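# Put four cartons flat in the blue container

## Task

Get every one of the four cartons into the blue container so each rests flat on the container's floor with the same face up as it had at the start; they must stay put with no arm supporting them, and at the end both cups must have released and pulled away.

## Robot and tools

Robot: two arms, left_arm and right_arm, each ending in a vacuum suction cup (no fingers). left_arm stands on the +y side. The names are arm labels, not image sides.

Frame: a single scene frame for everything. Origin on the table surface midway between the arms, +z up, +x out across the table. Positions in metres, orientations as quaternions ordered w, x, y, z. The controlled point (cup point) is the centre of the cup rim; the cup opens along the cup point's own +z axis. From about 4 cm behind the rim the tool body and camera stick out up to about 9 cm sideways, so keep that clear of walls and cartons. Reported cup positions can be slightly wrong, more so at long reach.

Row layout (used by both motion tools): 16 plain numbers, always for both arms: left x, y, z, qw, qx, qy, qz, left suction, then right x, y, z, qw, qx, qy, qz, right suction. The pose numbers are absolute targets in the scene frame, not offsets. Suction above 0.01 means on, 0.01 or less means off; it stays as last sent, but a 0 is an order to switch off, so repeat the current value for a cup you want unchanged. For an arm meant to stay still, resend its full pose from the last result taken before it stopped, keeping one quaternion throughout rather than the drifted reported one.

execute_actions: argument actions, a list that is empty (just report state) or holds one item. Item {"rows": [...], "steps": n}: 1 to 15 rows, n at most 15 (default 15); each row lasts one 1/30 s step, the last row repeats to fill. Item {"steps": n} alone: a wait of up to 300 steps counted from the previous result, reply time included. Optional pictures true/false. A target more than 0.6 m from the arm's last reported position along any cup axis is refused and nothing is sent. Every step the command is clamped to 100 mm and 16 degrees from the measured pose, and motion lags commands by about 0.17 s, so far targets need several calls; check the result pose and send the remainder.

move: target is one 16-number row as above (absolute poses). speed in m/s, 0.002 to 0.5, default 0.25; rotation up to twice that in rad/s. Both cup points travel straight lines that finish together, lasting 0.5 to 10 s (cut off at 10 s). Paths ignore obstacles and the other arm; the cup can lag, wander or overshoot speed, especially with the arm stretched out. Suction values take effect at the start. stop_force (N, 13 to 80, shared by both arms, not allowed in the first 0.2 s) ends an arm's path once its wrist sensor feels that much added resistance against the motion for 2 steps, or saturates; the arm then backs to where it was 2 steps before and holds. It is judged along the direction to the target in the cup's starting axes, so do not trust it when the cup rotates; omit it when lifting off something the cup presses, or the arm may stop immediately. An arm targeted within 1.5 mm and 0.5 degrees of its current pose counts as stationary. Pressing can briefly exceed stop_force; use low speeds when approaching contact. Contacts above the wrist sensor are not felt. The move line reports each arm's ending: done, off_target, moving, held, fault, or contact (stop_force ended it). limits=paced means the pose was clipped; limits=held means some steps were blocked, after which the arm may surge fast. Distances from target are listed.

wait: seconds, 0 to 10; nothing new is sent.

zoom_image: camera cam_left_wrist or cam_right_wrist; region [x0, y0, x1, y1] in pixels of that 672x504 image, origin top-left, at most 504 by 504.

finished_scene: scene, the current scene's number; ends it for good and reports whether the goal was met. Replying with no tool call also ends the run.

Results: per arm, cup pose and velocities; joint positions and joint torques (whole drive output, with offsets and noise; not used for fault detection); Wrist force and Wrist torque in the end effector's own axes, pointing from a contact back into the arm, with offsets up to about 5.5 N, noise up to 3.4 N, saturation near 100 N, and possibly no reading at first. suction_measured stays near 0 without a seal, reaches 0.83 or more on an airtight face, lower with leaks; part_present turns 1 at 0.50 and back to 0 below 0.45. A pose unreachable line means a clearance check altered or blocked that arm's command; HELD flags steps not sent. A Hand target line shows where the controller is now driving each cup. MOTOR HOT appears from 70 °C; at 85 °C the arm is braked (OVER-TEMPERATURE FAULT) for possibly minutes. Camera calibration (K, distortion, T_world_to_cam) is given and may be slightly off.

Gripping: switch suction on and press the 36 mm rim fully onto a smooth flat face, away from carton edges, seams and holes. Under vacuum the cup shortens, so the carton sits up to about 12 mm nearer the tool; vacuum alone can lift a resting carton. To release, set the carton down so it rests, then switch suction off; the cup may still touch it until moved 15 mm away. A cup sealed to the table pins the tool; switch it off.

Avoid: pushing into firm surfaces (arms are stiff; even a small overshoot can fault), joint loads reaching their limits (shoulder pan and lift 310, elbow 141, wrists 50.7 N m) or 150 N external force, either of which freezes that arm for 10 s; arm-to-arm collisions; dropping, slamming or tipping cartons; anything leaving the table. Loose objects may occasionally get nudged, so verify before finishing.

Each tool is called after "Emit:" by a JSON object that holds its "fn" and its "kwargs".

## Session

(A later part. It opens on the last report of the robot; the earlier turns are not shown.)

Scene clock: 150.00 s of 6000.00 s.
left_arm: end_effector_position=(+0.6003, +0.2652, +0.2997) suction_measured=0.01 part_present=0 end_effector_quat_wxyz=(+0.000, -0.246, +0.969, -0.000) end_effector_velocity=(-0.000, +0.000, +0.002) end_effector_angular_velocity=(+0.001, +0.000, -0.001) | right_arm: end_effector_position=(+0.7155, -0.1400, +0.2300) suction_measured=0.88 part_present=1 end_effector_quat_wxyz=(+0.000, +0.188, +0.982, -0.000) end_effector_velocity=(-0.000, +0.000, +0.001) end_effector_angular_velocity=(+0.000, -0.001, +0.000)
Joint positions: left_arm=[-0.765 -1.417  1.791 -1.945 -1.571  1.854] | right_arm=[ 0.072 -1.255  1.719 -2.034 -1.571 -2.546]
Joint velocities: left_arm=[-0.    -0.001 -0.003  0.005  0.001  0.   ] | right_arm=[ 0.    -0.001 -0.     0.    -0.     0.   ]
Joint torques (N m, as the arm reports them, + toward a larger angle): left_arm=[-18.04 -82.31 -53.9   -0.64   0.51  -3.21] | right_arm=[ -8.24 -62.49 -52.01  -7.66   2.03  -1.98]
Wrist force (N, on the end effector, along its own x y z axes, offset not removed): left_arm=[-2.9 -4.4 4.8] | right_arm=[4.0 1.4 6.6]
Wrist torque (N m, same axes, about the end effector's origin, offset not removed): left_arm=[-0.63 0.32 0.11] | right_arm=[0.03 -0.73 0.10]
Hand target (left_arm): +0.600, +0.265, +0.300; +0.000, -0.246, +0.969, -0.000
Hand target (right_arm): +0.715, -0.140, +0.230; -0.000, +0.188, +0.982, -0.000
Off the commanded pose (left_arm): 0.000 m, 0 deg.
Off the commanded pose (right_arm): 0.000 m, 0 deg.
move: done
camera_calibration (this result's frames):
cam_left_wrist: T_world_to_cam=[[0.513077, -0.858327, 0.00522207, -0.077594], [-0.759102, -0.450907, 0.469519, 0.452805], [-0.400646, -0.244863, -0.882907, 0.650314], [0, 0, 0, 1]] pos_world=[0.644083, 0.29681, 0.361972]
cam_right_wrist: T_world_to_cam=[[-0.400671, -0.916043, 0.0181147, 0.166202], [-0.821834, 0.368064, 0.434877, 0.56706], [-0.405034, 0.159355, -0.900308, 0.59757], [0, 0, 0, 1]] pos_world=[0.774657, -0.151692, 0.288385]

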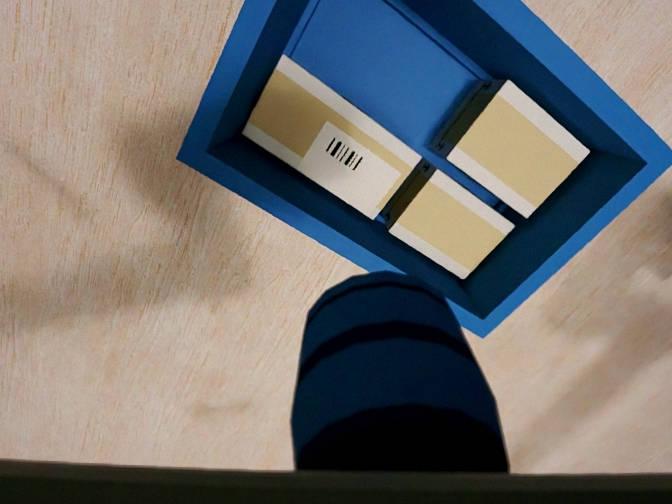

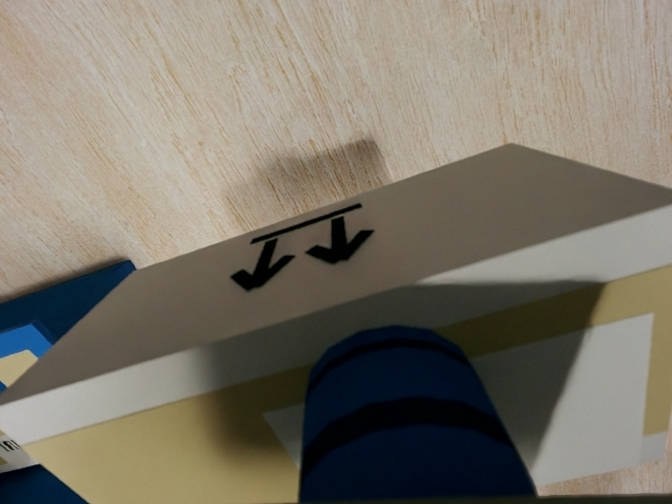

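Emit:
{"fn": "move", "kwargs": {"target": [0.5,0.52,0.4,0,-0.246,0.969,0,0,0.7155,-0.14,0.23,0,0.188,0.982,0,1]}}

Emit:
{"fn": "move", "kwargs": {"target": [0.5,0.52,0.4,0,-0.246,0.969,0,0,0.676,0.2535,0.2,0,0.188,0.982,0,1], "speed": 0.15}}

Emit:
{"fn": "move", "kwargs": {"target": [0.5,0.52,0.4,0,-0.246,0.969,0,0,0.676,0.2535,0.125,0,0.188,0.982,0,1], "speed": 0.04, "stop_force": 15}}

Scene clock: 162.03 s of 6000.00 s.
left_arm: end_effector_position=(+0.5002, +0.5199, +0.3997) suction_measured=0.01 part_present=0 end_effector_quat_wxyz=(+0.000, -0.246, +0.969, +0.000) end_effector_velocity=(-0.001, +0.002, +0.001) end_effector_angular_velocity=(-0.000, +0.000, -0.002) | right_arm: end_effector_position=(+0.7155, -0.1400, +0.2300) suction_measured=0.88 part_present=1 end_effector_quat_wxyz=(+0.000, +0.188, +0.982, +0.000) end_effector_velocity=(-0.000, -0.000, +0.001) end_effector_angular_velocity=(-0.000, -0.001, -0.000)
Joint positions: left_arm=[-0.558 -1.803  1.978 -1.746 -1.571  2.062] | right_arm=[ 0.072 -1.255  1.719 -2.034 -1.571 -2.546]
Joint velocities: left_arm=[ 0.003 -0.003  0.     0.003 -0.     0.005] | right_arm=[-0.    -0.001  0.     0.    -0.    -0.   ]
Joint torques (N m, as the arm reports them, + toward a larger angle): left_arm=[ 17.57 -48.2  -32.06   0.16  -1.95   3.05] | right_arm=[ -8.04 -63.43 -52.47  -7.88   2.37  -2.05]
Wrist force (N, on the end effector, along its own x y z axes, offset not removed): left_arm=[1.6 -0.5 0.7] | right_arm=[1.0 4.5 7.1]
Wrist torque (N m, same axes, about the end effector's origin, offset not removed): left_arm=[0.08 -0.52 0.16] | right_arm=[0.57 -0.32 0.14]
Hand target (left_arm): +0.500, +0.520, +0.400; +0.000, -0.246, +0.969, +0.000
Hand target (right_arm): +0.715, -0.140, +0.230; -0.000, +0.188, +0.982, -0.000
Off the commanded pose (left_arm): 0.000 m, 0 deg.
Off the commanded pose (right_arm): 0.000 m, 0 deg.
After step 90, 7.23 s passed at rest.
move: done
camera_calibration (this result's frames):
cam_left_wrist: T_world_to_cam=[[0.513052, -0.858343, 0.00499881, 0.191968], [-0.759072, -0.450981, 0.469495, 0.444684], [-0.400734, -0.24467, -0.882921, 0.760771], [0, 0, 0, 1]] pos_world=[0.543924, 0.551456, 0.461964]
cam_right_wrist: T_world_to_cam=[[-0.400671, -0.916043, 0.018114, 0.166202], [-0.821834, 0.368064, 0.434877, 0.56706], [-0.405034, 0.159356, -0.900307, 0.59757], [0, 0, 0, 1]] pos_world=[0.774657, -0.151692, 0.288385]

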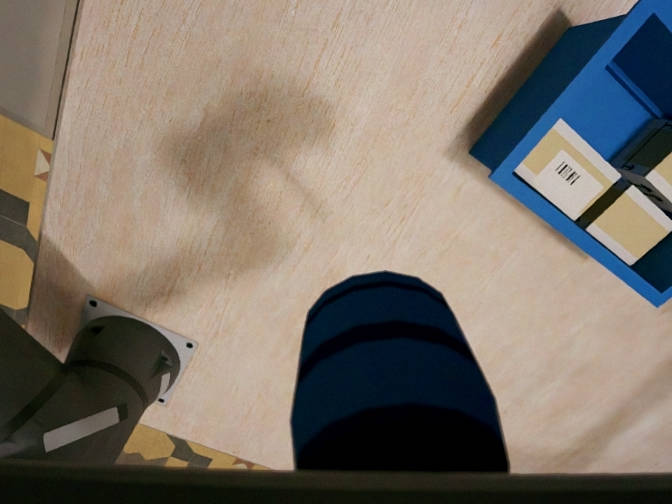

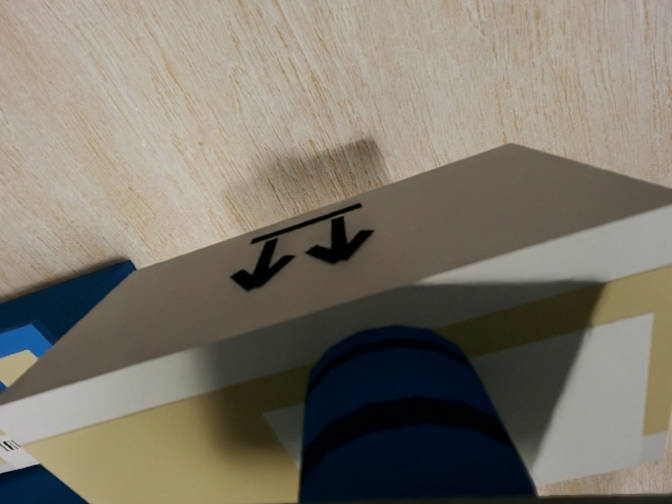

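Scene clock: 165.27 s of 6000.00 s.
left_arm: end_effector_position=(+0.5000, +0.5200, +0.4000) suction_measured=0.01 part_present=0 end_effector_quat_wxyz=(+0.000, -0.246, +0.969, +0.000) end_effector_velocity=(-0.000, -0.000, +0.000) end_effector_angular_velocity=(-0.001, +0.000, -0.002) | right_arm: end_effector_position=(+0.6751, +0.2531, +0.2001) suction_measured=0.88 part_present=1 end_effector_quat_wxyz=(-0.000, +0.188, +0.982, -0.000) end_effector_velocity=(+0.001, +0.001, -0.000) end_effector_angular_velocity=(-0.001, +0.000, -0.001)
Joint positions: left_arm=[-0.558 -1.803  1.978 -1.746 -1.571  2.062] | right_arm=[ 0.482 -0.935  1.284 -1.92  -1.571 -2.136]
Joint velocities: left_arm=[-0.     0.    -0.     0.    -0.001  0.001] | right_arm=[ 0.001  0.003 -0.005  0.003 -0.001  0.002]
Joint torques (N m, as the arm reports them, + toward a larger angle): left_arm=[ -0.86 -47.86 -55.41   0.11  -1.88   3.69] | right_arm=[ 10.78 -89.56 -53.26  -0.58  -1.65   1.94]
Wrist force (N, on the end effector, along its own x y z axes, offset not removed): left_arm=[-4.4 -0.5 -5.3] | right_arm=[-0.5 3.1 4.8]
Wrist torque (N m, same axes, about the end effector's origin, offset not removed): left_arm=[-0.08 0.74 0.20] | right_arm=[0.35 -0.13 0.13]
Hand target (left_arm): +0.500, +0.520, +0.400; +0.000, -0.246, +0.969, +0.000
Hand target (right_arm): +0.675, +0.253, +0.200; -0.000, +0.188, +0.982, -0.000
Off the commanded pose (left_arm): 0.000 m, 0 deg.
Off the commanded pose (right_arm): 0.001 m, 0 deg.
move: done
camera_calibration (this result's frames):
cam_left_wrist: T_world_to_cam=[[0.513023, -0.858359, 0.00520396, 0.192061], [-0.759106, -0.450856, 0.46956, 0.444391], [-0.400705, -0.244846, -0.882885, 0.761025], [0, 0, 0, 1]] pos_world=[0.543755, 0.551547, 0.46223]
cam_right_wrist: T_world_to_cam=[[-0.400662, -0.916037, 0.0186004, 0.510579], [-0.821601, 0.368194, 0.435207, 0.401923], [-0.405515, 0.159089, -0.900138, 0.492003], [0, 0, 0, 1]] pos_world=[0.734303, 0.241452, 0.258454]

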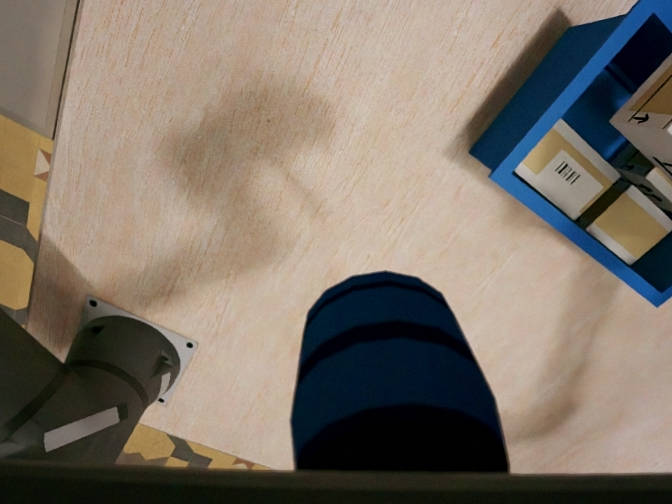

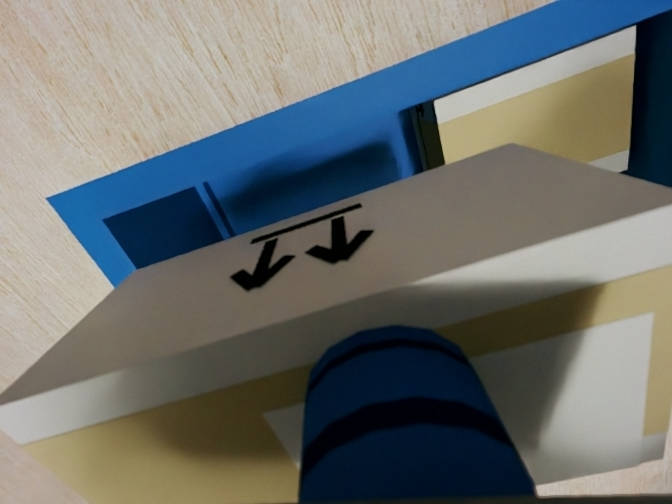

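Scene clock: 167.53 s of 6000.00 s.
left_arm: end_effector_position=(+0.5000, +0.5200, +0.4000) suction_measured=0.01 part_present=0 end_effector_quat_wxyz=(+0.000, -0.246, +0.969, -0.000) end_effector_velocity=(-0.000, -0.000, +0.000) end_effector_angular_velocity=(-0.001, +0.000, -0.003) | right_arm: end_effector_position=(+0.6761, +0.2535, +0.1252) suction_measured=0.88 part_present=1 end_effector_quat_wxyz=(-0.000, +0.188, +0.982, -0.000) end_effector_velocity=(+0.000, -0.000, -0.002) end_effector_angular_velocity=(+0.000, -0.000, -0.001)
Joint positions: left_arm=[-0.558 -1.803  1.978 -1.746 -1.571  2.062] | right_arm=[ 0.482 -0.884  1.34  -2.027 -1.571 -2.136]
Joint velocities: left_arm=[-0.     0.    -0.    -0.    -0.001  0.003] | right_arm=[-0.001  0.001  0.001 -0.003  0.     0.   ]
Joint torques (N m, as the arm reports them, + toward a larger angle): left_arm=[ 18.32 -46.77 -55.67   0.14  -2.     3.84] | right_arm=[ -8.14 -91.13 -39.79  -7.56  -2.06  -1.66]
Wrist force (N, on the end effector, along its own x y z axes, offset not removed): left_arm=[-1.4 -1.3 4.0] | right_arm=[-0.9 3.0 5.6]
Wrist torque (N m, same axes, about the end effector's origin, offset not removed): left_arm=[0.08 0.11 0.14] | right_arm=[0.28 -0.08 0.05]
Hand target (left_arm): +0.500, +0.520, +0.400; +0.000, -0.246, +0.969, +0.000
Hand target (right_arm): +0.676, +0.254, +0.125; -0.000, +0.188, +0.982, -0.000
Off the commanded pose (left_arm): 0.000 m, 0 deg.
Off the commanded pose (right_arm): 0.000 m, 0 deg.
move: done
camera_calibration (this result's frames):
cam_left_wrist: T_world_to_cam=[[0.513014, -0.858364, 0.00520474, 0.192067], [-0.759111, -0.450847, 0.46956, 0.444388], [-0.400707, -0.244842, -0.882885, 0.761025], [0, 0, 0, 1]] pos_world=[0.543755, 0.551546, 0.462231]
cam_right_wrist: T_world_to_cam=[[-0.40067, -0.916043, 0.0181173, 0.512797], [-0.821833, 0.368064, 0.434879, 0.435362], [-0.405036, 0.159353, -0.900307, 0.424545], [0, 0, 0, 1]] pos_world=[0.735213, 0.241851, 0.183601]

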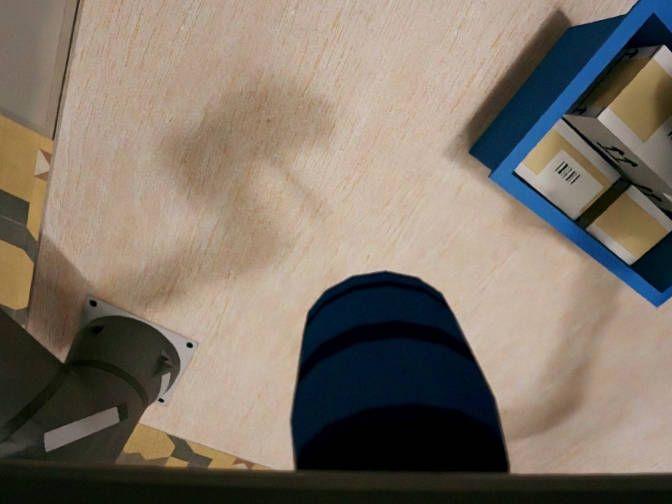

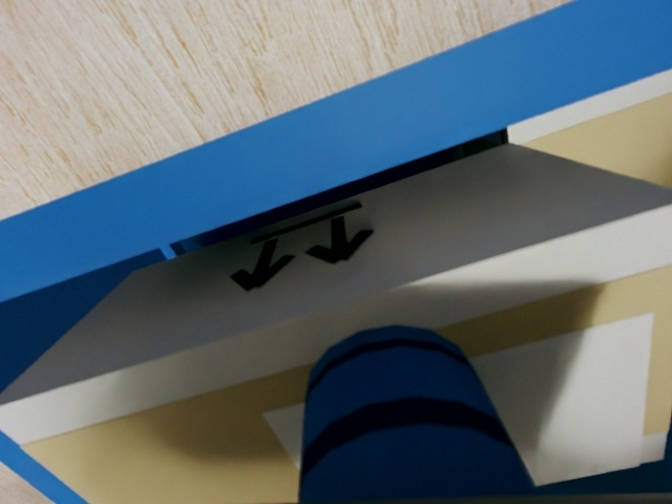

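Emit:
{"fn": "move", "kwargs": {"target": [0.5,0.52,0.4,0,-0.246,0.969,0,0,0.676,0.2535,0.075,0,0.188,0.982,0,1], "speed": 0.015, "stop_force": 13}}

Scene clock: 172.50 s of 6000.00 s.
left_arm: end_effector_position=(+0.5000, +0.5200, +0.4000) suction_measured=0.01 part_present=0 end_effector_quat_wxyz=(+0.000, -0.246, +0.969, -0.000) end_effector_velocity=(-0.000, -0.000, +0.000) end_effector_angular_velocity=(-0.001, +0.000, +0.001) | right_arm: end_effector_position=(+0.6761, +0.2535, +0.1187) suction_measured=0.88 part_present=1 end_effector_quat_wxyz=(+0.000, +0.188, +0.982, +0.000) end_effector_velocity=(-0.001, -0.001, +0.002) end_effector_angular_velocity=(-0.003, +0.004, -0.000)
Joint positions: left_arm=[-0.558 -1.803  1.978 -1.746 -1.571  2.062] | right_arm=[ 0.482 -0.879  1.344 -2.036 -1.571 -2.136]
Joint velocities: left_arm=[-0.    -0.    -0.    -0.    -0.001 -0.001] | right_arm=[-0.    -0.002 -0.002  0.01  -0.    -0.   ]
Joint torques (N m, as the arm reports them, + toward a larger angle): left_arm=[ 21.49 -47.28 -55.52   0.16  -1.59   3.73] | right_arm=[ -8.24 -95.63 -36.13   2.01  -1.77  -1.86]
Wrist force (N, on the end effector, along its own x y z axes, offset not removed): left_arm=[0.6 -3.6 -2.1] | right_arm=[-0.5 5.2 -17.8]
Wrist torque (N m, same axes, about the end effector's origin, offset not removed): left_arm=[-0.40 -0.33 0.02] | right_arm=[0.53 -0.26 0.07]
Hand target (left_arm): +0.500, +0.520, +0.400; -0.000, -0.246, +0.969, +0.000
Hand target (right_arm): +0.676, +0.254, +0.119; +0.000, +0.188, +0.982, +0.000
Off the commanded pose (left_arm): 0.000 m, 0 deg.
Off the commanded pose (right_arm): 0.044 m, 0 deg.
After step 90, 1.17 s passed at rest.
move: contact (right_arm)
camera_calibration (this result's frames):
cam_left_wrist: T_world_to_cam=[[0.513038, -0.85835, 0.00520498, 0.192059], [-0.759099, -0.450868, 0.46956, 0.444403], [-0.4007, -0.244853, -0.882885, 0.761033], [0, 0, 0, 1]] pos_world=[0.543758, 0.551562, 0.462231]
cam_right_wrist: T_world_to_cam=[[-0.400671, -0.916044, 0.0180611, 0.512927], [-0.821856, 0.368047, 0.43485, 0.438223], [-0.404989, 0.159388, -0.900322, 0.418638], [0, 0, 0, 1]] pos_world=[0.735215, 0.241851, 0.177083]

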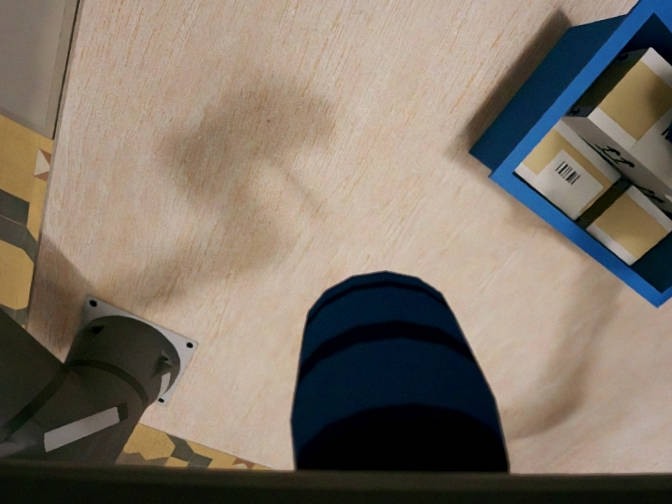

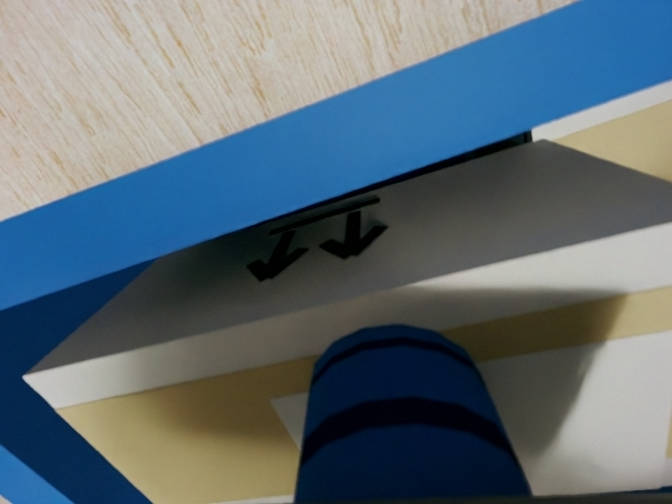

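Emit:
{"fn": "move", "kwargs": {"target": [0.84,0.44,0.22,0,-0.246,0.969,0,0,0.676,0.2535,0.128,0,0.188,0.982,0,1], "speed": 0.15}}

Scene clock: 187.10 s of 6000.00 s.
left_arm: end_effector_position=(+0.8399, +0.4397, +0.2204) suction_measured=0.01 part_present=0 end_effector_quat_wxyz=(+0.000, -0.246, +0.969, +0.000) end_effector_velocity=(+0.002, -0.000, -0.001) end_effector_angular_velocity=(+0.001, +0.000, -0.001) | right_arm: end_effector_position=(+0.6760, +0.2535, +0.1280) suction_measured=0.88 part_present=1 end_effector_quat_wxyz=(+0.000, +0.188, +0.982, -0.000) end_effector_velocity=(-0.000, +0.000, -0.002) end_effector_angular_velocity=(-0.001, +0.001, +0.000)
Joint positions: left_arm=[-0.422 -1.13   1.557 -1.998 -1.571  2.197] | right_arm=[ 0.482 -0.886  1.338 -2.023 -1.571 -2.136]
Joint velocities: left_arm=[ 0.001  0.004 -0.005  0.002  0.001  0.001] | right_arm=[ 0.     0.002  0.    -0.    -0.    -0.   ]
Joint torques (N m, as the arm reports them, + toward a larger angle): left_arm=[ 20.31 -68.43 -52.28   0.53  -1.91   3.75] | right_arm=[   5.38 -120.15  -52.22   -0.75   -0.68   -1.41]
Wrist force (N, on the end effector, along its own x y z axes, offset not removed): left_arm=[-3.0 0.8 -2.4] | right_arm=[2.5 1.4 6.3]
Wrist torque (N m, same axes, about the end effector's origin, offset not removed): left_arm=[0.21 0.32 0.11] | right_arm=[0.07 -0.61 0.09]
Hand target (left_arm): +0.840, +0.440, +0.220; -0.000, -0.246, +0.969, +0.000
Hand target (right_arm): +0.676, +0.253, +0.128; +0.000, +0.188, +0.982, -0.000
Off the commanded pose (left_arm): 0.000 m, 0 deg.
Off the commanded pose (right_arm): 0.000 m, 0 deg.
After step 90, 8.40 s passed at rest.
move: done
camera_calibration (this result's frames):
cam_left_wrist: T_world_to_cam=[[0.513041, -0.858348, 0.00520793, -0.0503086], [-0.759184, -0.450922, 0.469371, 0.750695], [-0.400536, -0.24476, -0.882986, 0.718835], [0, 0, 0, 1]] pos_world=[0.883645, 0.471265, 0.282629]
cam_right_wrist: T_world_to_cam=[[-0.400678, -0.91604, 0.0181163, 0.512678], [-0.821832, 0.368071, 0.434875, 0.434125], [-0.405031, 0.159356, -0.900309, 0.427032], [0, 0, 0, 1]] pos_world=[0.735158, 0.241794, 0.186383]

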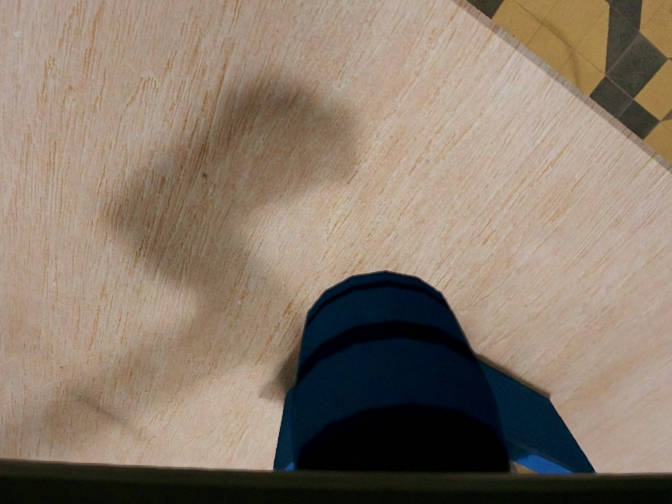

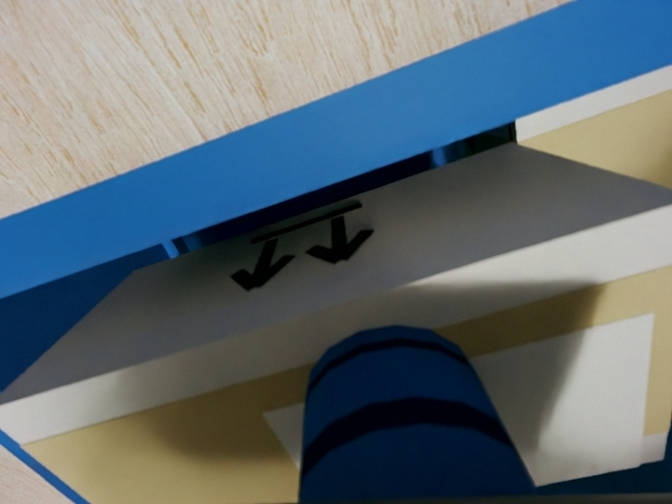

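Emit:
{"fn": "move", "kwargs": {"target": [0.75,0.55,0.3,0,-0.246,0.969,0,0,0.676,0.264,0.128,0,0.188,0.982,0,1], "speed": 0.1}}

Emit:
{"fn": "move", "kwargs": {"target": [0.75,0.55,0.3,0,-0.246,0.969,0,0,0.676,0.264,0.075,0,0.188,0.982,0,1], "speed": 0.015, "stop_force": 13}}

Scene clock: 209.57 s of 6000.00 s.
left_arm: end_effector_position=(+0.7502, +0.5499, +0.2998) suction_measured=0.01 part_present=0 end_effector_quat_wxyz=(-0.000, -0.246, +0.969, +0.000) end_effector_velocity=(-0.002, +0.001, +0.001) end_effector_angular_velocity=(-0.002, +0.001, +0.000) | right_arm: end_effector_position=(+0.6760, +0.2640, +0.1280) suction_measured=0.88 part_present=1 end_effector_quat_wxyz=(-0.000, +0.188, +0.982, -0.000) end_effector_velocity=(+0.000, +0.000, -0.000) end_effector_angular_velocity=(-0.000, -0.001, -0.000)
Joint positions: left_arm=[-0.345 -1.35   1.71  -1.931 -1.571  2.275] | right_arm=[ 0.49  -0.874  1.318 -2.014 -1.571 -2.128]
Joint velocities: left_arm=[ 0.001 -0.004  0.002  0.002 -0.002  0.001] | right_arm=[ 0.     0.    -0.    -0.    -0.001  0.   ]
Joint torques (N m, as the arm reports them, + toward a larger angle): left_arm=[ 18.77 -87.35 -30.22  -0.03  -1.9    3.92] | right_arm=[ 12.44 -92.35 -53.24  -0.69   0.33   1.82]
Wrist force (N, on the end effector, along its own x y z axes, offset not removed): left_arm=[-1.1 -3.2 0.1] | right_arm=[2.2 0.0 5.8]
Wrist torque (N m, same axes, about the end effector's origin, offset not removed): left_arm=[-0.29 0.07 0.10] | right_arm=[-0.17 -0.57 0.10]
Hand target (left_arm): +0.750, +0.550, +0.300; -0.000, -0.246, +0.969, +0.000
Hand target (right_arm): +0.676, +0.264, +0.128; -0.000, +0.188, +0.982, -0.000
Off the commanded pose (left_arm): 0.000 m, 0 deg.
Off the commanded pose (right_arm): 0.000 m, 0 deg.
After step 90, 17.33 s passed at rest.
move: done
camera_calibration (this result's frames):
cam_left_wrist: T_world_to_cam=[[0.51304, -0.858349, 0.00512503, 0.0899187], [-0.759077, -0.450901, 0.469564, 0.694859], [-0.400739, -0.244796, -0.882883, 0.780096], [0, 0, 0, 1]] pos_world=[0.793935, 0.581459, 0.361992]
cam_right_wrist: T_world_to_cam=[[-0.400671, -0.916043, 0.0181259, 0.522272], [-0.821831, 0.368068, 0.43488, 0.43024], [-0.40504, 0.159347, -0.900306, 0.425364], [0, 0, 0, 1]] pos_world=[0.735133, 0.252285, 0.186389]

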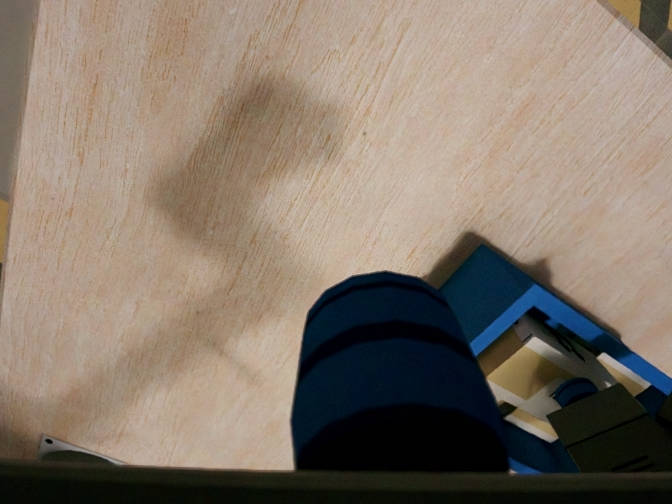

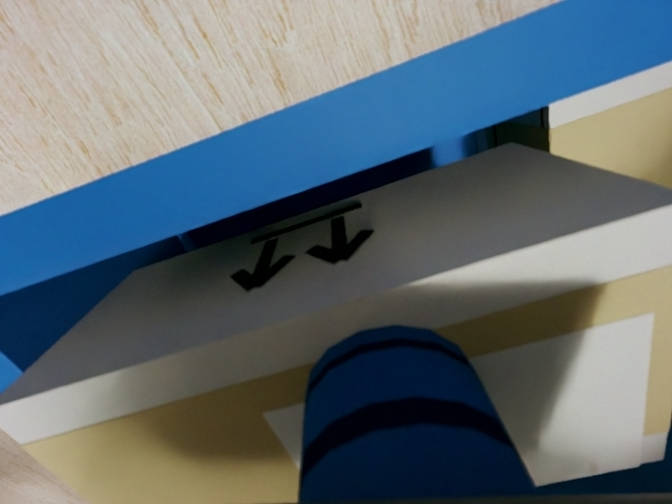

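Scene clock: 211.23 s of 6000.00 s.
left_arm: end_effector_position=(+0.7501, +0.5500, +0.2999) suction_measured=0.01 part_present=0 end_effector_quat_wxyz=(-0.000, -0.246, +0.969, +0.000) end_effector_velocity=(-0.000, -0.000, +0.001) end_effector_angular_velocity=(-0.001, -0.000, -0.000) | right_arm: end_effector_position=(+0.6760, +0.2640, +0.1087) suction_measured=0.88 part_present=1 end_effector_quat_wxyz=(-0.000, +0.188, +0.982, -0.000) end_effector_velocity=(-0.000, -0.000, +0.005) end_effector_angular_velocity=(-0.001, +0.000, -0.000)
Joint positions: left_arm=[-0.345 -1.351  1.71  -1.93  -1.571  2.275] | right_arm=[ 0.49  -0.86   1.33  -2.04  -1.571 -2.128]
Joint velocities: left_arm=[-0.    -0.001 -0.     0.    -0.     0.   ] | right_arm=[-0.    -0.004 -0.003  0.008 -0.     0.   ]
Joint torques (N m, as the arm reports them, + toward a larger angle): left_arm=[ -7.22 -85.77 -46.33  -0.37  -1.75  -2.89] | right_arm=[   8.6  -110.22  -50.37   -0.76    0.35    0.98]
Wrist force (N, on the end effector, along its own x y z axes, offset not removed): left_arm=[1.2 0.9 1.7] | right_arm=[2.6 4.6 0.1]
Wrist torque (N m, same axes, about the end effector's origin, offset not removed): left_arm=[0.35 -0.43 0.20] | right_arm=[0.47 -0.19 0.14]
Hand target (left_arm): +0.750, +0.550, +0.300; +0.000, -0.246, +0.969, +0.000
Hand target (right_arm): +0.676, +0.264, +0.110; +0.000, +0.188, +0.982, +0.000
Off the commanded pose (left_arm): 0.000 m, 0 deg.
Off the commanded pose (right_arm): 0.034 m, 0 deg.
move: contact (right_arm)
camera_calibration (this result's frames):
cam_left_wrist: T_world_to_cam=[[0.513039, -0.85835, 0.00514747, 0.0900281], [-0.759071, -0.450884, 0.469591, 0.694725], [-0.400752, -0.244826, -0.882869, 0.780214], [0, 0, 0, 1]] pos_world=[0.79383, 0.581532, 0.362126]
cam_right_wrist: T_world_to_cam=[[-0.400669, -0.916042, 0.0182226, 0.522595], [-0.821792, 0.368097, 0.434929, 0.438578], [-0.405121, 0.159287, -0.90028, 0.408057], [0, 0, 0, 1]] pos_world=[0.73512, 0.252281, 0.167092]

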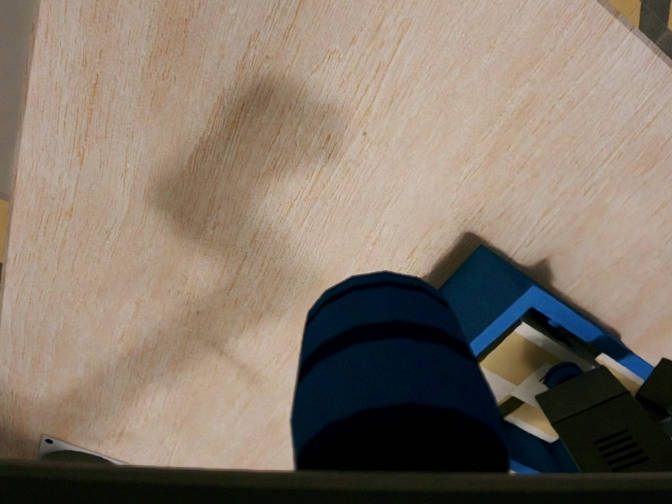

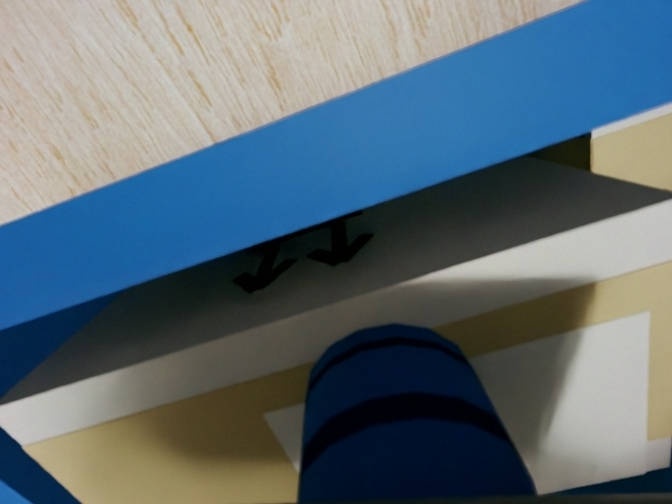

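Emit:
{"fn": "move", "kwargs": {"target": [0.75,0.55,0.3,0,-0.246,0.969,0,0,0.676,0.264,0.07,0,0.188,0.982,0,1], "speed": 0.01, "stop_force": 20}}

Scene clock: 219.10 s of 6000.00 s.
left_arm: end_effector_position=(+0.7500, +0.5500, +0.3000) suction_measured=0.01 part_present=0 end_effector_quat_wxyz=(-0.000, -0.246, +0.969, +0.000) end_effector_velocity=(+0.000, -0.001, +0.001) end_effector_angular_velocity=(-0.002, -0.000, +0.000) | right_arm: end_effector_position=(+0.6760, +0.2640, +0.0703) suction_measured=0.88 part_present=1 end_effector_quat_wxyz=(-0.000, +0.188, +0.982, -0.000) end_effector_velocity=(-0.000, +0.000, -0.002) end_effector_angular_velocity=(-0.000, +0.000, +0.000)
Joint positions: left_arm=[-0.345 -1.351  1.71  -1.93  -1.571  2.275] | right_arm=[ 0.49  -0.829  1.351 -2.092 -1.571 -2.128]
Joint velocities: left_arm=[-0.     0.    -0.001  0.    -0.001 -0.   ] | right_arm=[ 0.     0.002  0.001 -0.003 -0.     0.   ]
Joint torques (N m, as the arm reports them, + toward a larger angle): left_arm=[  5.09 -86.55 -29.42   0.03  -1.67   0.95] | right_arm=[  5.03 -92.39 -38.92  -7.91   1.    -0.08]
Wrist force (N, on the end effector, along its own x y z axes, offset not removed): left_arm=[0.2 -4.2 2.8] | right_arm=[0.3 2.7 6.3]
Wrist torque (N m, same axes, about the end effector's origin, offset not removed): left_arm=[-0.40 -0.24 0.13] | right_arm=[0.23 -0.15 0.12]
Hand target (left_arm): +0.750, +0.550, +0.300; +0.000, -0.246, +0.969, +0.000
Hand target (right_arm): +0.676, +0.264, +0.070; -0.000, +0.188, +0.982, -0.000
Off the commanded pose (left_arm): 0.000 m, 0 deg.
Off the commanded pose (right_arm): 0.000 m, 0 deg.
After step 90, 0.70 s passed at rest.
move: done
camera_calibration (this result's frames):
cam_left_wrist: T_world_to_cam=[[0.513039, -0.858349, 0.00520394, 0.0900668], [-0.759098, -0.450869, 0.469561, 0.694658], [-0.400701, -0.244853, -0.882885, 0.780263], [0, 0, 0, 1]] pos_world=[0.793758, 0.581559, 0.36223]
cam_right_wrist: T_world_to_cam=[[-0.40067, -0.916043, 0.0181227, 0.52338], [-0.821832, 0.368066, 0.434878, 0.455383], [-0.405037, 0.159349, -0.900307, 0.373379], [0, 0, 0, 1]] pos_world=[0.735184, 0.252329, 0.128635]

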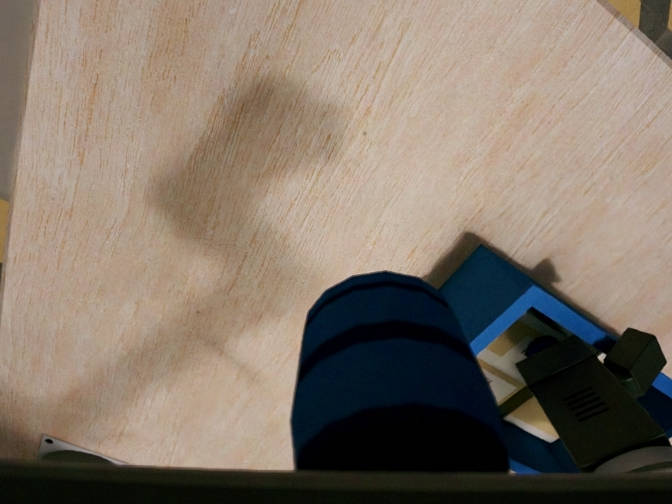

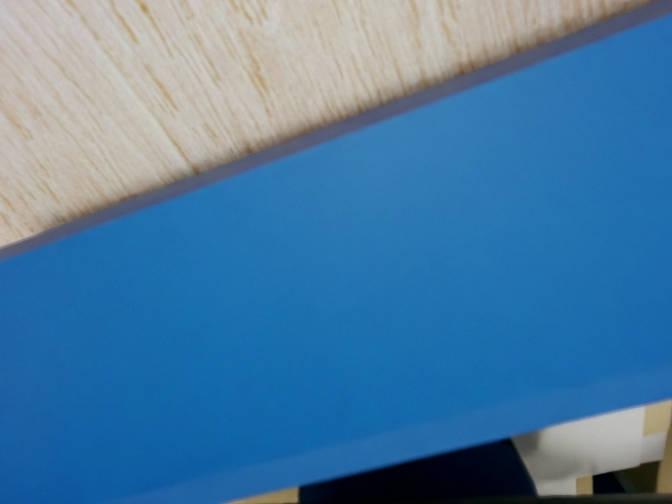

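Emit:
{"fn": "move", "kwargs": {"target": [0.75,0.55,0.3,0,-0.246,0.969,0,0,0.676,0.264,0.044,0,0.188,0.982,0,1], "speed": 0.006, "stop_force": 15}}

Scene clock: 227.33 s of 6000.00 s.
left_arm: end_effector_position=(+0.7500, +0.5500, +0.3000) suction_measured=0.01 part_present=0 end_effector_quat_wxyz=(-0.000, -0.246, +0.969, +0.000) end_effector_velocity=(+0.000, +0.000, +0.000) end_effector_angular_velocity=(+0.001, -0.001, +0.000) | right_arm: end_effector_position=(+0.6761, +0.2641, +0.0671) suction_measured=0.88 part_present=1 end_effector_quat_wxyz=(+0.000, +0.188, +0.982, +0.000) end_effector_velocity=(-0.000, -0.001, +0.001) end_effector_angular_velocity=(-0.001, +0.002, -0.001)
Joint positions: left_arm=[-0.345 -1.351  1.71  -1.93  -1.571  2.275] | right_arm=[ 0.49  -0.827  1.352 -2.097 -1.571 -2.128]
Joint velocities: left_arm=[-0.     0.    -0.     0.     0.001 -0.   ] | right_arm=[-0.001 -0.001 -0.001  0.004 -0.    -0.   ]
Joint torques (N m, as the arm reports them, + toward a larger angle): left_arm=[ 13.86 -87.08 -30.27  -0.09  -1.81   3.55] | right_arm=[  1.86 -96.64 -35.47   3.06   1.89  -1.08]
Wrist force (N, on the end effector, along its own x y z axes, offset not removed): left_arm=[-0.4 2.2 0.0] | right_arm=[-2.9 4.9 -12.6]
Wrist torque (N m, same axes, about the end effector's origin, offset not removed): left_arm=[0.36 0.03 0.02] | right_arm=[0.74 -1.59 -0.08]
Hand target (left_arm): +0.750, +0.550, +0.300; +0.000, -0.246, +0.969, +0.000
Hand target (right_arm): +0.676, +0.264, +0.067; +0.000, +0.188, +0.982, +0.000
Off the commanded pose (left_arm): 0.000 m, 0 deg.
Off the commanded pose (right_arm): 0.023 m, 0 deg.
After step 90, 4.37 s passed at rest.
move: contact (right_arm)
camera_calibration (this result's frames):
cam_left_wrist: T_world_to_cam=[[0.513039, -0.858349, 0.00520397, 0.0900667], [-0.759098, -0.450869, 0.469561, 0.694658], [-0.400701, -0.244853, -0.882885, 0.780263], [0, 0, 0, 1]] pos_world=[0.793758, 0.581559, 0.36223]
cam_right_wrist: T_world_to_cam=[[-0.400674, -0.916046, 0.0178979, 0.52351], [-0.821923, 0.367999, 0.434763, 0.456884], [-0.404849, 0.159488, -0.900367, 0.370364], [0, 0, 0, 1]] pos_world=[0.735221, 0.252357, 0.125458]

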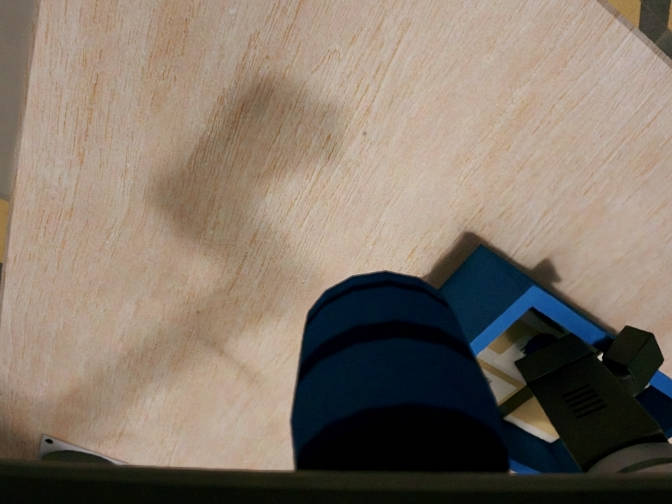

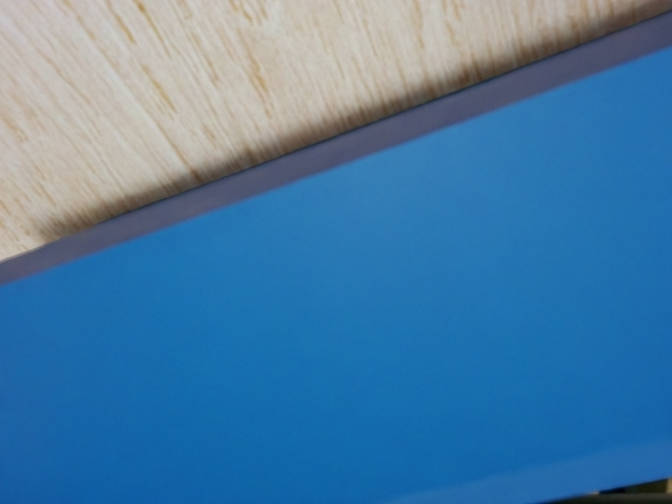

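Emit:
{"fn": "move", "kwargs": {"target": [0.5,0.6,0.35,0,-0.246,0.969,0,0,0.676,0.264,0.2,0,0.188,0.982,0,1], "speed": 0.12}}

Emit:
{"fn": "move", "kwargs": {"target": [0.5,0.6,0.35,0,-0.246,0.969,0,0,0.674,0.275,0.2,0,-0.561,0.827,0,1]}}

Emit:
{"fn": "move", "kwargs": {"target": [0.5,0.6,0.35,0,-0.246,0.969,0,0,0.672,0.286,0.14,0,-0.982,0.188,0,1]}}

Scene clock: 248.87 s of 6000.00 s.
left_arm: end_effector_position=(+0.5003, +0.6001, +0.3497) suction_measured=0.01 part_present=0 end_effector_quat_wxyz=(-0.000, -0.246, +0.969, -0.000) end_effector_velocity=(-0.003, +0.000, +0.000) end_effector_angular_velocity=(-0.001, +0.001, +0.001) | right_arm: end_effector_position=(+0.6759, +0.2639, +0.1999) suction_measured=0.88 part_present=1 end_effector_quat_wxyz=(-0.000, +0.188, +0.982, +0.000) end_effector_velocity=(+0.000, -0.000, +0.000) end_effector_angular_velocity=(-0.001, +0.000, -0.000)
Joint positions: left_arm=[-0.426 -1.813  2.075 -1.833 -1.571  2.193] | right_arm=[ 0.49  -0.921  1.262 -1.912 -1.571 -2.128]
Joint velocities: left_arm=[-0.001 -0.005  0.003  0.003 -0.002 -0.002] | right_arm=[-0.     0.    -0.001  0.002 -0.    -0.   ]
Joint torques (N m, as the arm reports them, + toward a larger angle): left_arm=[-18.02 -43.47 -31.29  -0.33   1.28  -3.02] | right_arm=[   5.85 -115.49  -53.42   -0.75    1.88    0.85]
Wrist force (N, on the end effector, along its own x y z axes, offset not removed): left_arm=[-2.4 -1.5 0.8] | right_arm=[0.5 3.3 5.4]
Wrist torque (N m, same axes, about the end effector's origin, offset not removed): left_arm=[-0.09 0.30 0.21] | right_arm=[0.36 -0.34 0.06]
Hand target (left_arm): +0.500, +0.600, +0.350; +0.000, -0.246, +0.969, -0.000
Hand target (right_arm): +0.676, +0.264, +0.200; +0.000, +0.188, +0.982, +0.000
Off the commanded pose (left_arm): 0.000 m, 0 deg.
Off the commanded pose (right_arm): 0.000 m, 0 deg.
After step 90, 15.83 s passed at rest.
move: done
camera_calibration (this result's frames):
cam_left_wrist: T_world_to_cam=[[0.51303, -0.858354, 0.00532895, 0.260934], [-0.759082, -0.45078, 0.469672, 0.504249], [-0.400743, -0.245001, -0.882825, 0.736466], [0, 0, 0, 1]] pos_world=[0.544033, 0.631714, 0.411948]
cam_right_wrist: T_world_to_cam=[[-0.40067, -0.916043, 0.0181122, 0.52089], [-0.821831, 0.368061, 0.434885, 0.398921], [-0.40504, 0.15936, -0.900304, 0.490068], [0, 0, 0, 1]] pos_world=[0.735048, 0.252233, 0.258291]

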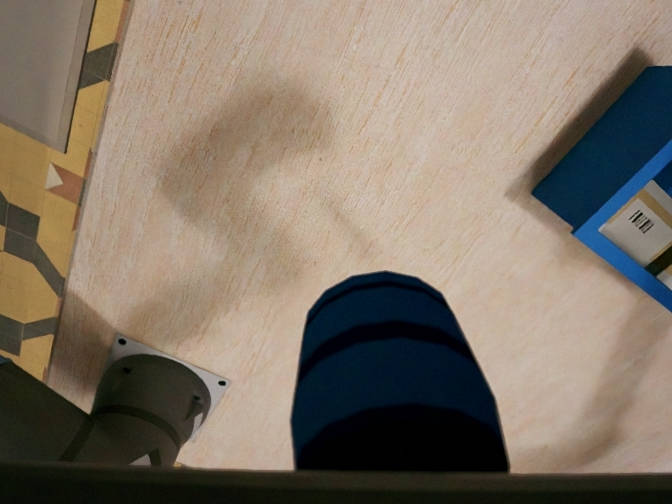

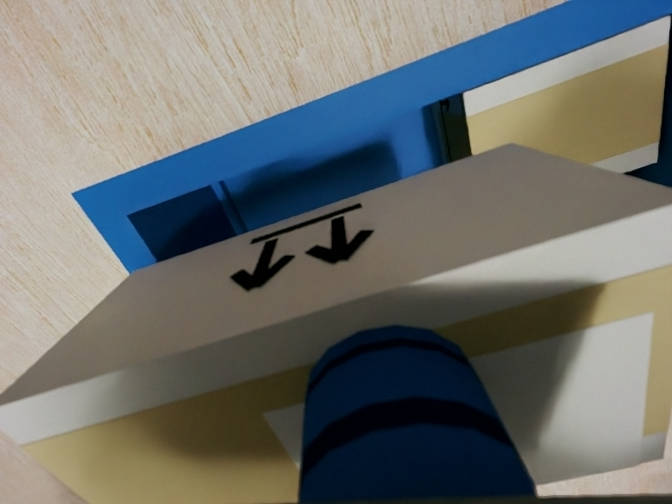

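Scene clock: 252.53 s of 6000.00 s.
left_arm: end_effector_position=(+0.5000, +0.6000, +0.3500) suction_measured=0.01 part_present=0 end_effector_quat_wxyz=(+0.000, -0.246, +0.969, -0.000) end_effector_velocity=(+0.000, -0.000, +0.000) end_effector_angular_velocity=(-0.001, -0.000, -0.001) | right_arm: end_effector_position=(+0.6740, +0.2750, +0.2000) suction_measured=0.88 part_present=1 end_effector_quat_wxyz=(-0.000, -0.561, +0.828, -0.000) end_effector_velocity=(+0.000, -0.000, -0.000) end_effector_angular_velocity=(-0.000, +0.000, +0.015)
Joint positions: left_arm=[-0.427 -1.813  2.075 -1.833 -1.571  2.193] | right_arm=[ 0.5   -0.91   1.244 -1.904 -1.571 -3.687]
Joint velocities: left_arm=[-0.     0.    -0.001  0.    -0.001  0.001] | right_arm=[-0.     0.    -0.     0.     0.    -0.016]
Joint torques (N m, as the arm reports them, + toward a larger angle): left_arm=[-16.81 -45.7  -54.48  -0.02   1.78  -3.09] | right_arm=[  6.   -92.61 -54.19  -0.8    2.1   -1.84]
Wrist force (N, on the end effector, along its own x y z axes, offset not removed): left_arm=[-0.9 -3.9 1.9] | right_arm=[2.3 2.3 7.5]
Wrist torque (N m, same axes, about the end effector's origin, offset not removed): left_arm=[-0.54 0.03 0.11] | right_arm=[0.14 -0.65 0.15]
Hand target (left_arm): +0.500, +0.600, +0.350; -0.000, -0.246, +0.969, -0.000
Hand target (right_arm): +0.674, +0.275, +0.200; -0.000, -0.561, +0.828, -0.000
Off the commanded pose (left_arm): 0.000 m, 0 deg.
Off the commanded pose (right_arm): 0.000 m, 0 deg.
move: done
camera_calibration (this result's frames):
cam_left_wrist: T_world_to_cam=[[0.513038, -0.85835, 0.00520497, 0.260988], [-0.759099, -0.450868, 0.469561, 0.50395], [-0.400701, -0.244853, -0.882885, 0.736476], [0, 0, 0, 1]] pos_world=[0.543758, 0.631563, 0.41223]
cam_right_wrist: T_world_to_cam=[[0.915204, -0.402581, 0.0181887, -0.497794], [-0.3698, -0.821031, 0.434921, 0.415559], [-0.160158, -0.404768, -0.900285, 0.477699], [0, 0, 0, 1]] pos_world=[0.685764, 0.334141, 0.258384]

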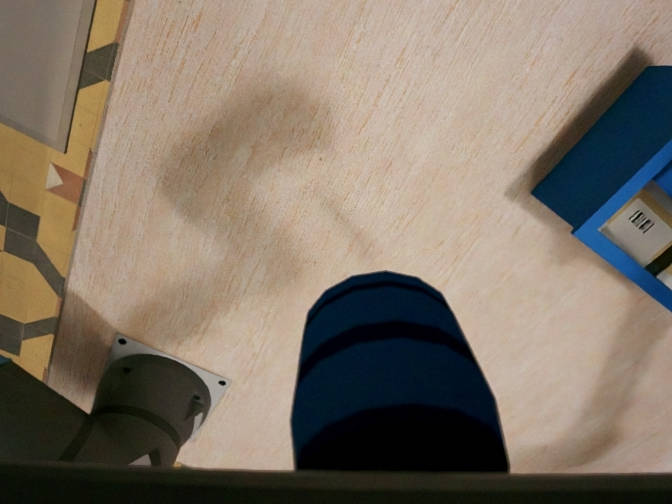

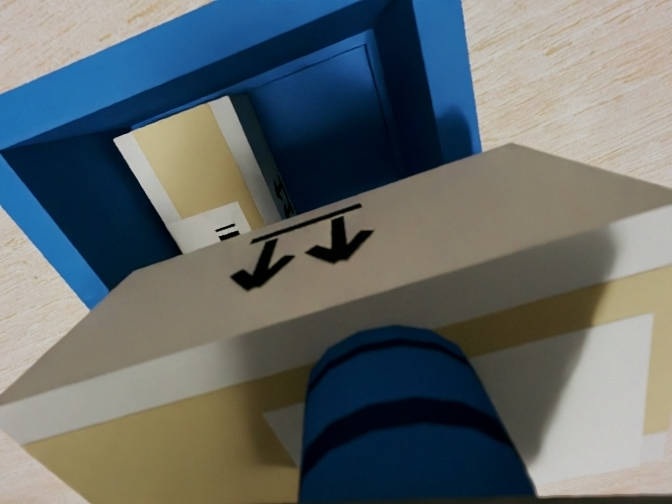

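Scene clock: 256.20 s of 6000.00 s.
left_arm: end_effector_position=(+0.5000, +0.6000, +0.3500) suction_measured=0.01 part_present=0 end_effector_quat_wxyz=(+0.000, -0.246, +0.969, -0.000) end_effector_velocity=(-0.000, -0.000, +0.000) end_effector_angular_velocity=(-0.001, +0.000, -0.000) | right_arm: end_effector_position=(+0.6720, +0.2860, +0.1400) suction_measured=0.88 part_present=1 end_effector_quat_wxyz=(+0.000, +0.982, -0.189, +0.000) end_effector_velocity=(-0.000, +0.000, -0.000) end_effector_angular_velocity=(+0.001, +0.000, +0.016)
Joint positions: left_arm=[-0.427 -1.813  2.075 -1.833 -1.571  2.193] | right_arm=[ 0.509 -0.862  1.273 -1.982 -1.571 -5.249]
Joint velocities: left_arm=[ 0.    -0.    -0.     0.    -0.001  0.   ] | right_arm=[ 0.     0.     0.001 -0.001  0.001 -0.016]
Joint torques (N m, as the arm reports them, + toward a larger angle): left_arm=[-18.32 -44.97 -55.04  -0.02   1.59  -3.33] | right_arm=[  4.17 -95.18 -40.5   -7.84   2.36  -1.66]
Wrist force (N, on the end effector, along its own x y z axes, offset not removed): left_arm=[-1.9 -0.9 2.6] | right_arm=[2.2 4.1 7.0]
Wrist torque (N m, same axes, about the end effector's origin, offset not removed): left_arm=[-0.05 0.11 0.32] | right_arm=[0.47 -0.52 0.04]
Hand target (left_arm): +0.500, +0.600, +0.350; +0.000, -0.246, +0.969, -0.000
Hand target (right_arm): +0.672, +0.286, +0.140; +0.000, +0.982, -0.188, -0.000
Off the commanded pose (left_arm): 0.000 m, 0 deg.
Off the commanded pose (right_arm): 0.000 m, 0 deg.
move: done
camera_calibration (this result's frames):
cam_left_wrist: T_world_to_cam=[[0.513038, -0.85835, 0.00520437, 0.260987], [-0.759099, -0.450868, 0.46956, 0.503951], [-0.400701, -0.244853, -0.882885, 0.736476], [0, 0, 0, 1]] pos_world=[0.543758, 0.631562, 0.412231]
cam_right_wrist: T_world_to_cam=[[0.402238, 0.915357, 0.0180543, -0.52273], [0.821192, -0.369437, 0.434925, -0.479539], [0.404782, -0.160117, -0.900286, -0.0217425], [0, 0, 0, 1]] pos_world=[0.612857, 0.297844, 0.198427]

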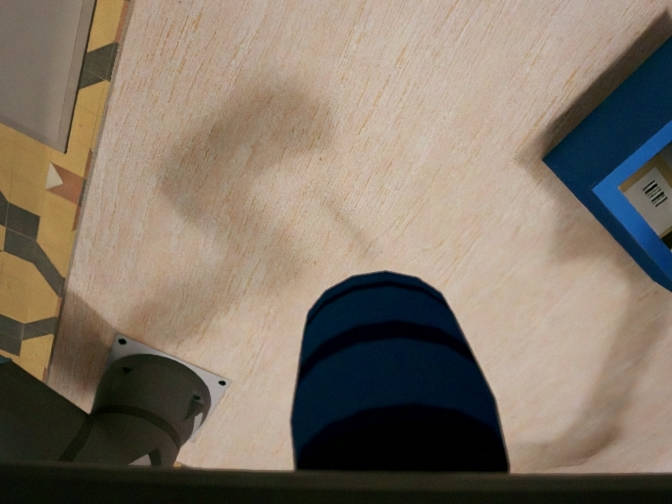

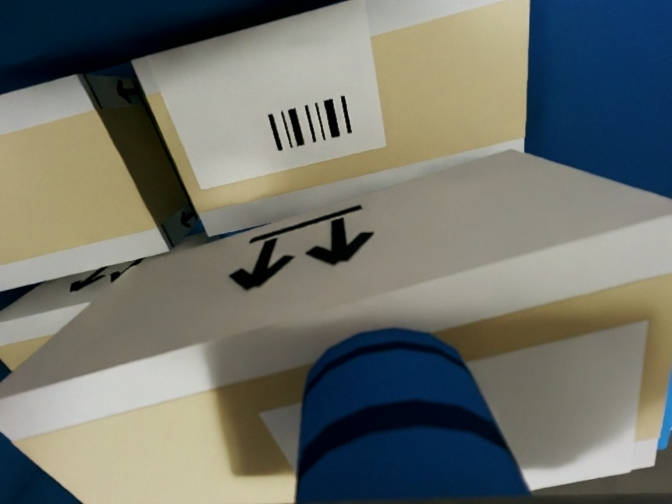

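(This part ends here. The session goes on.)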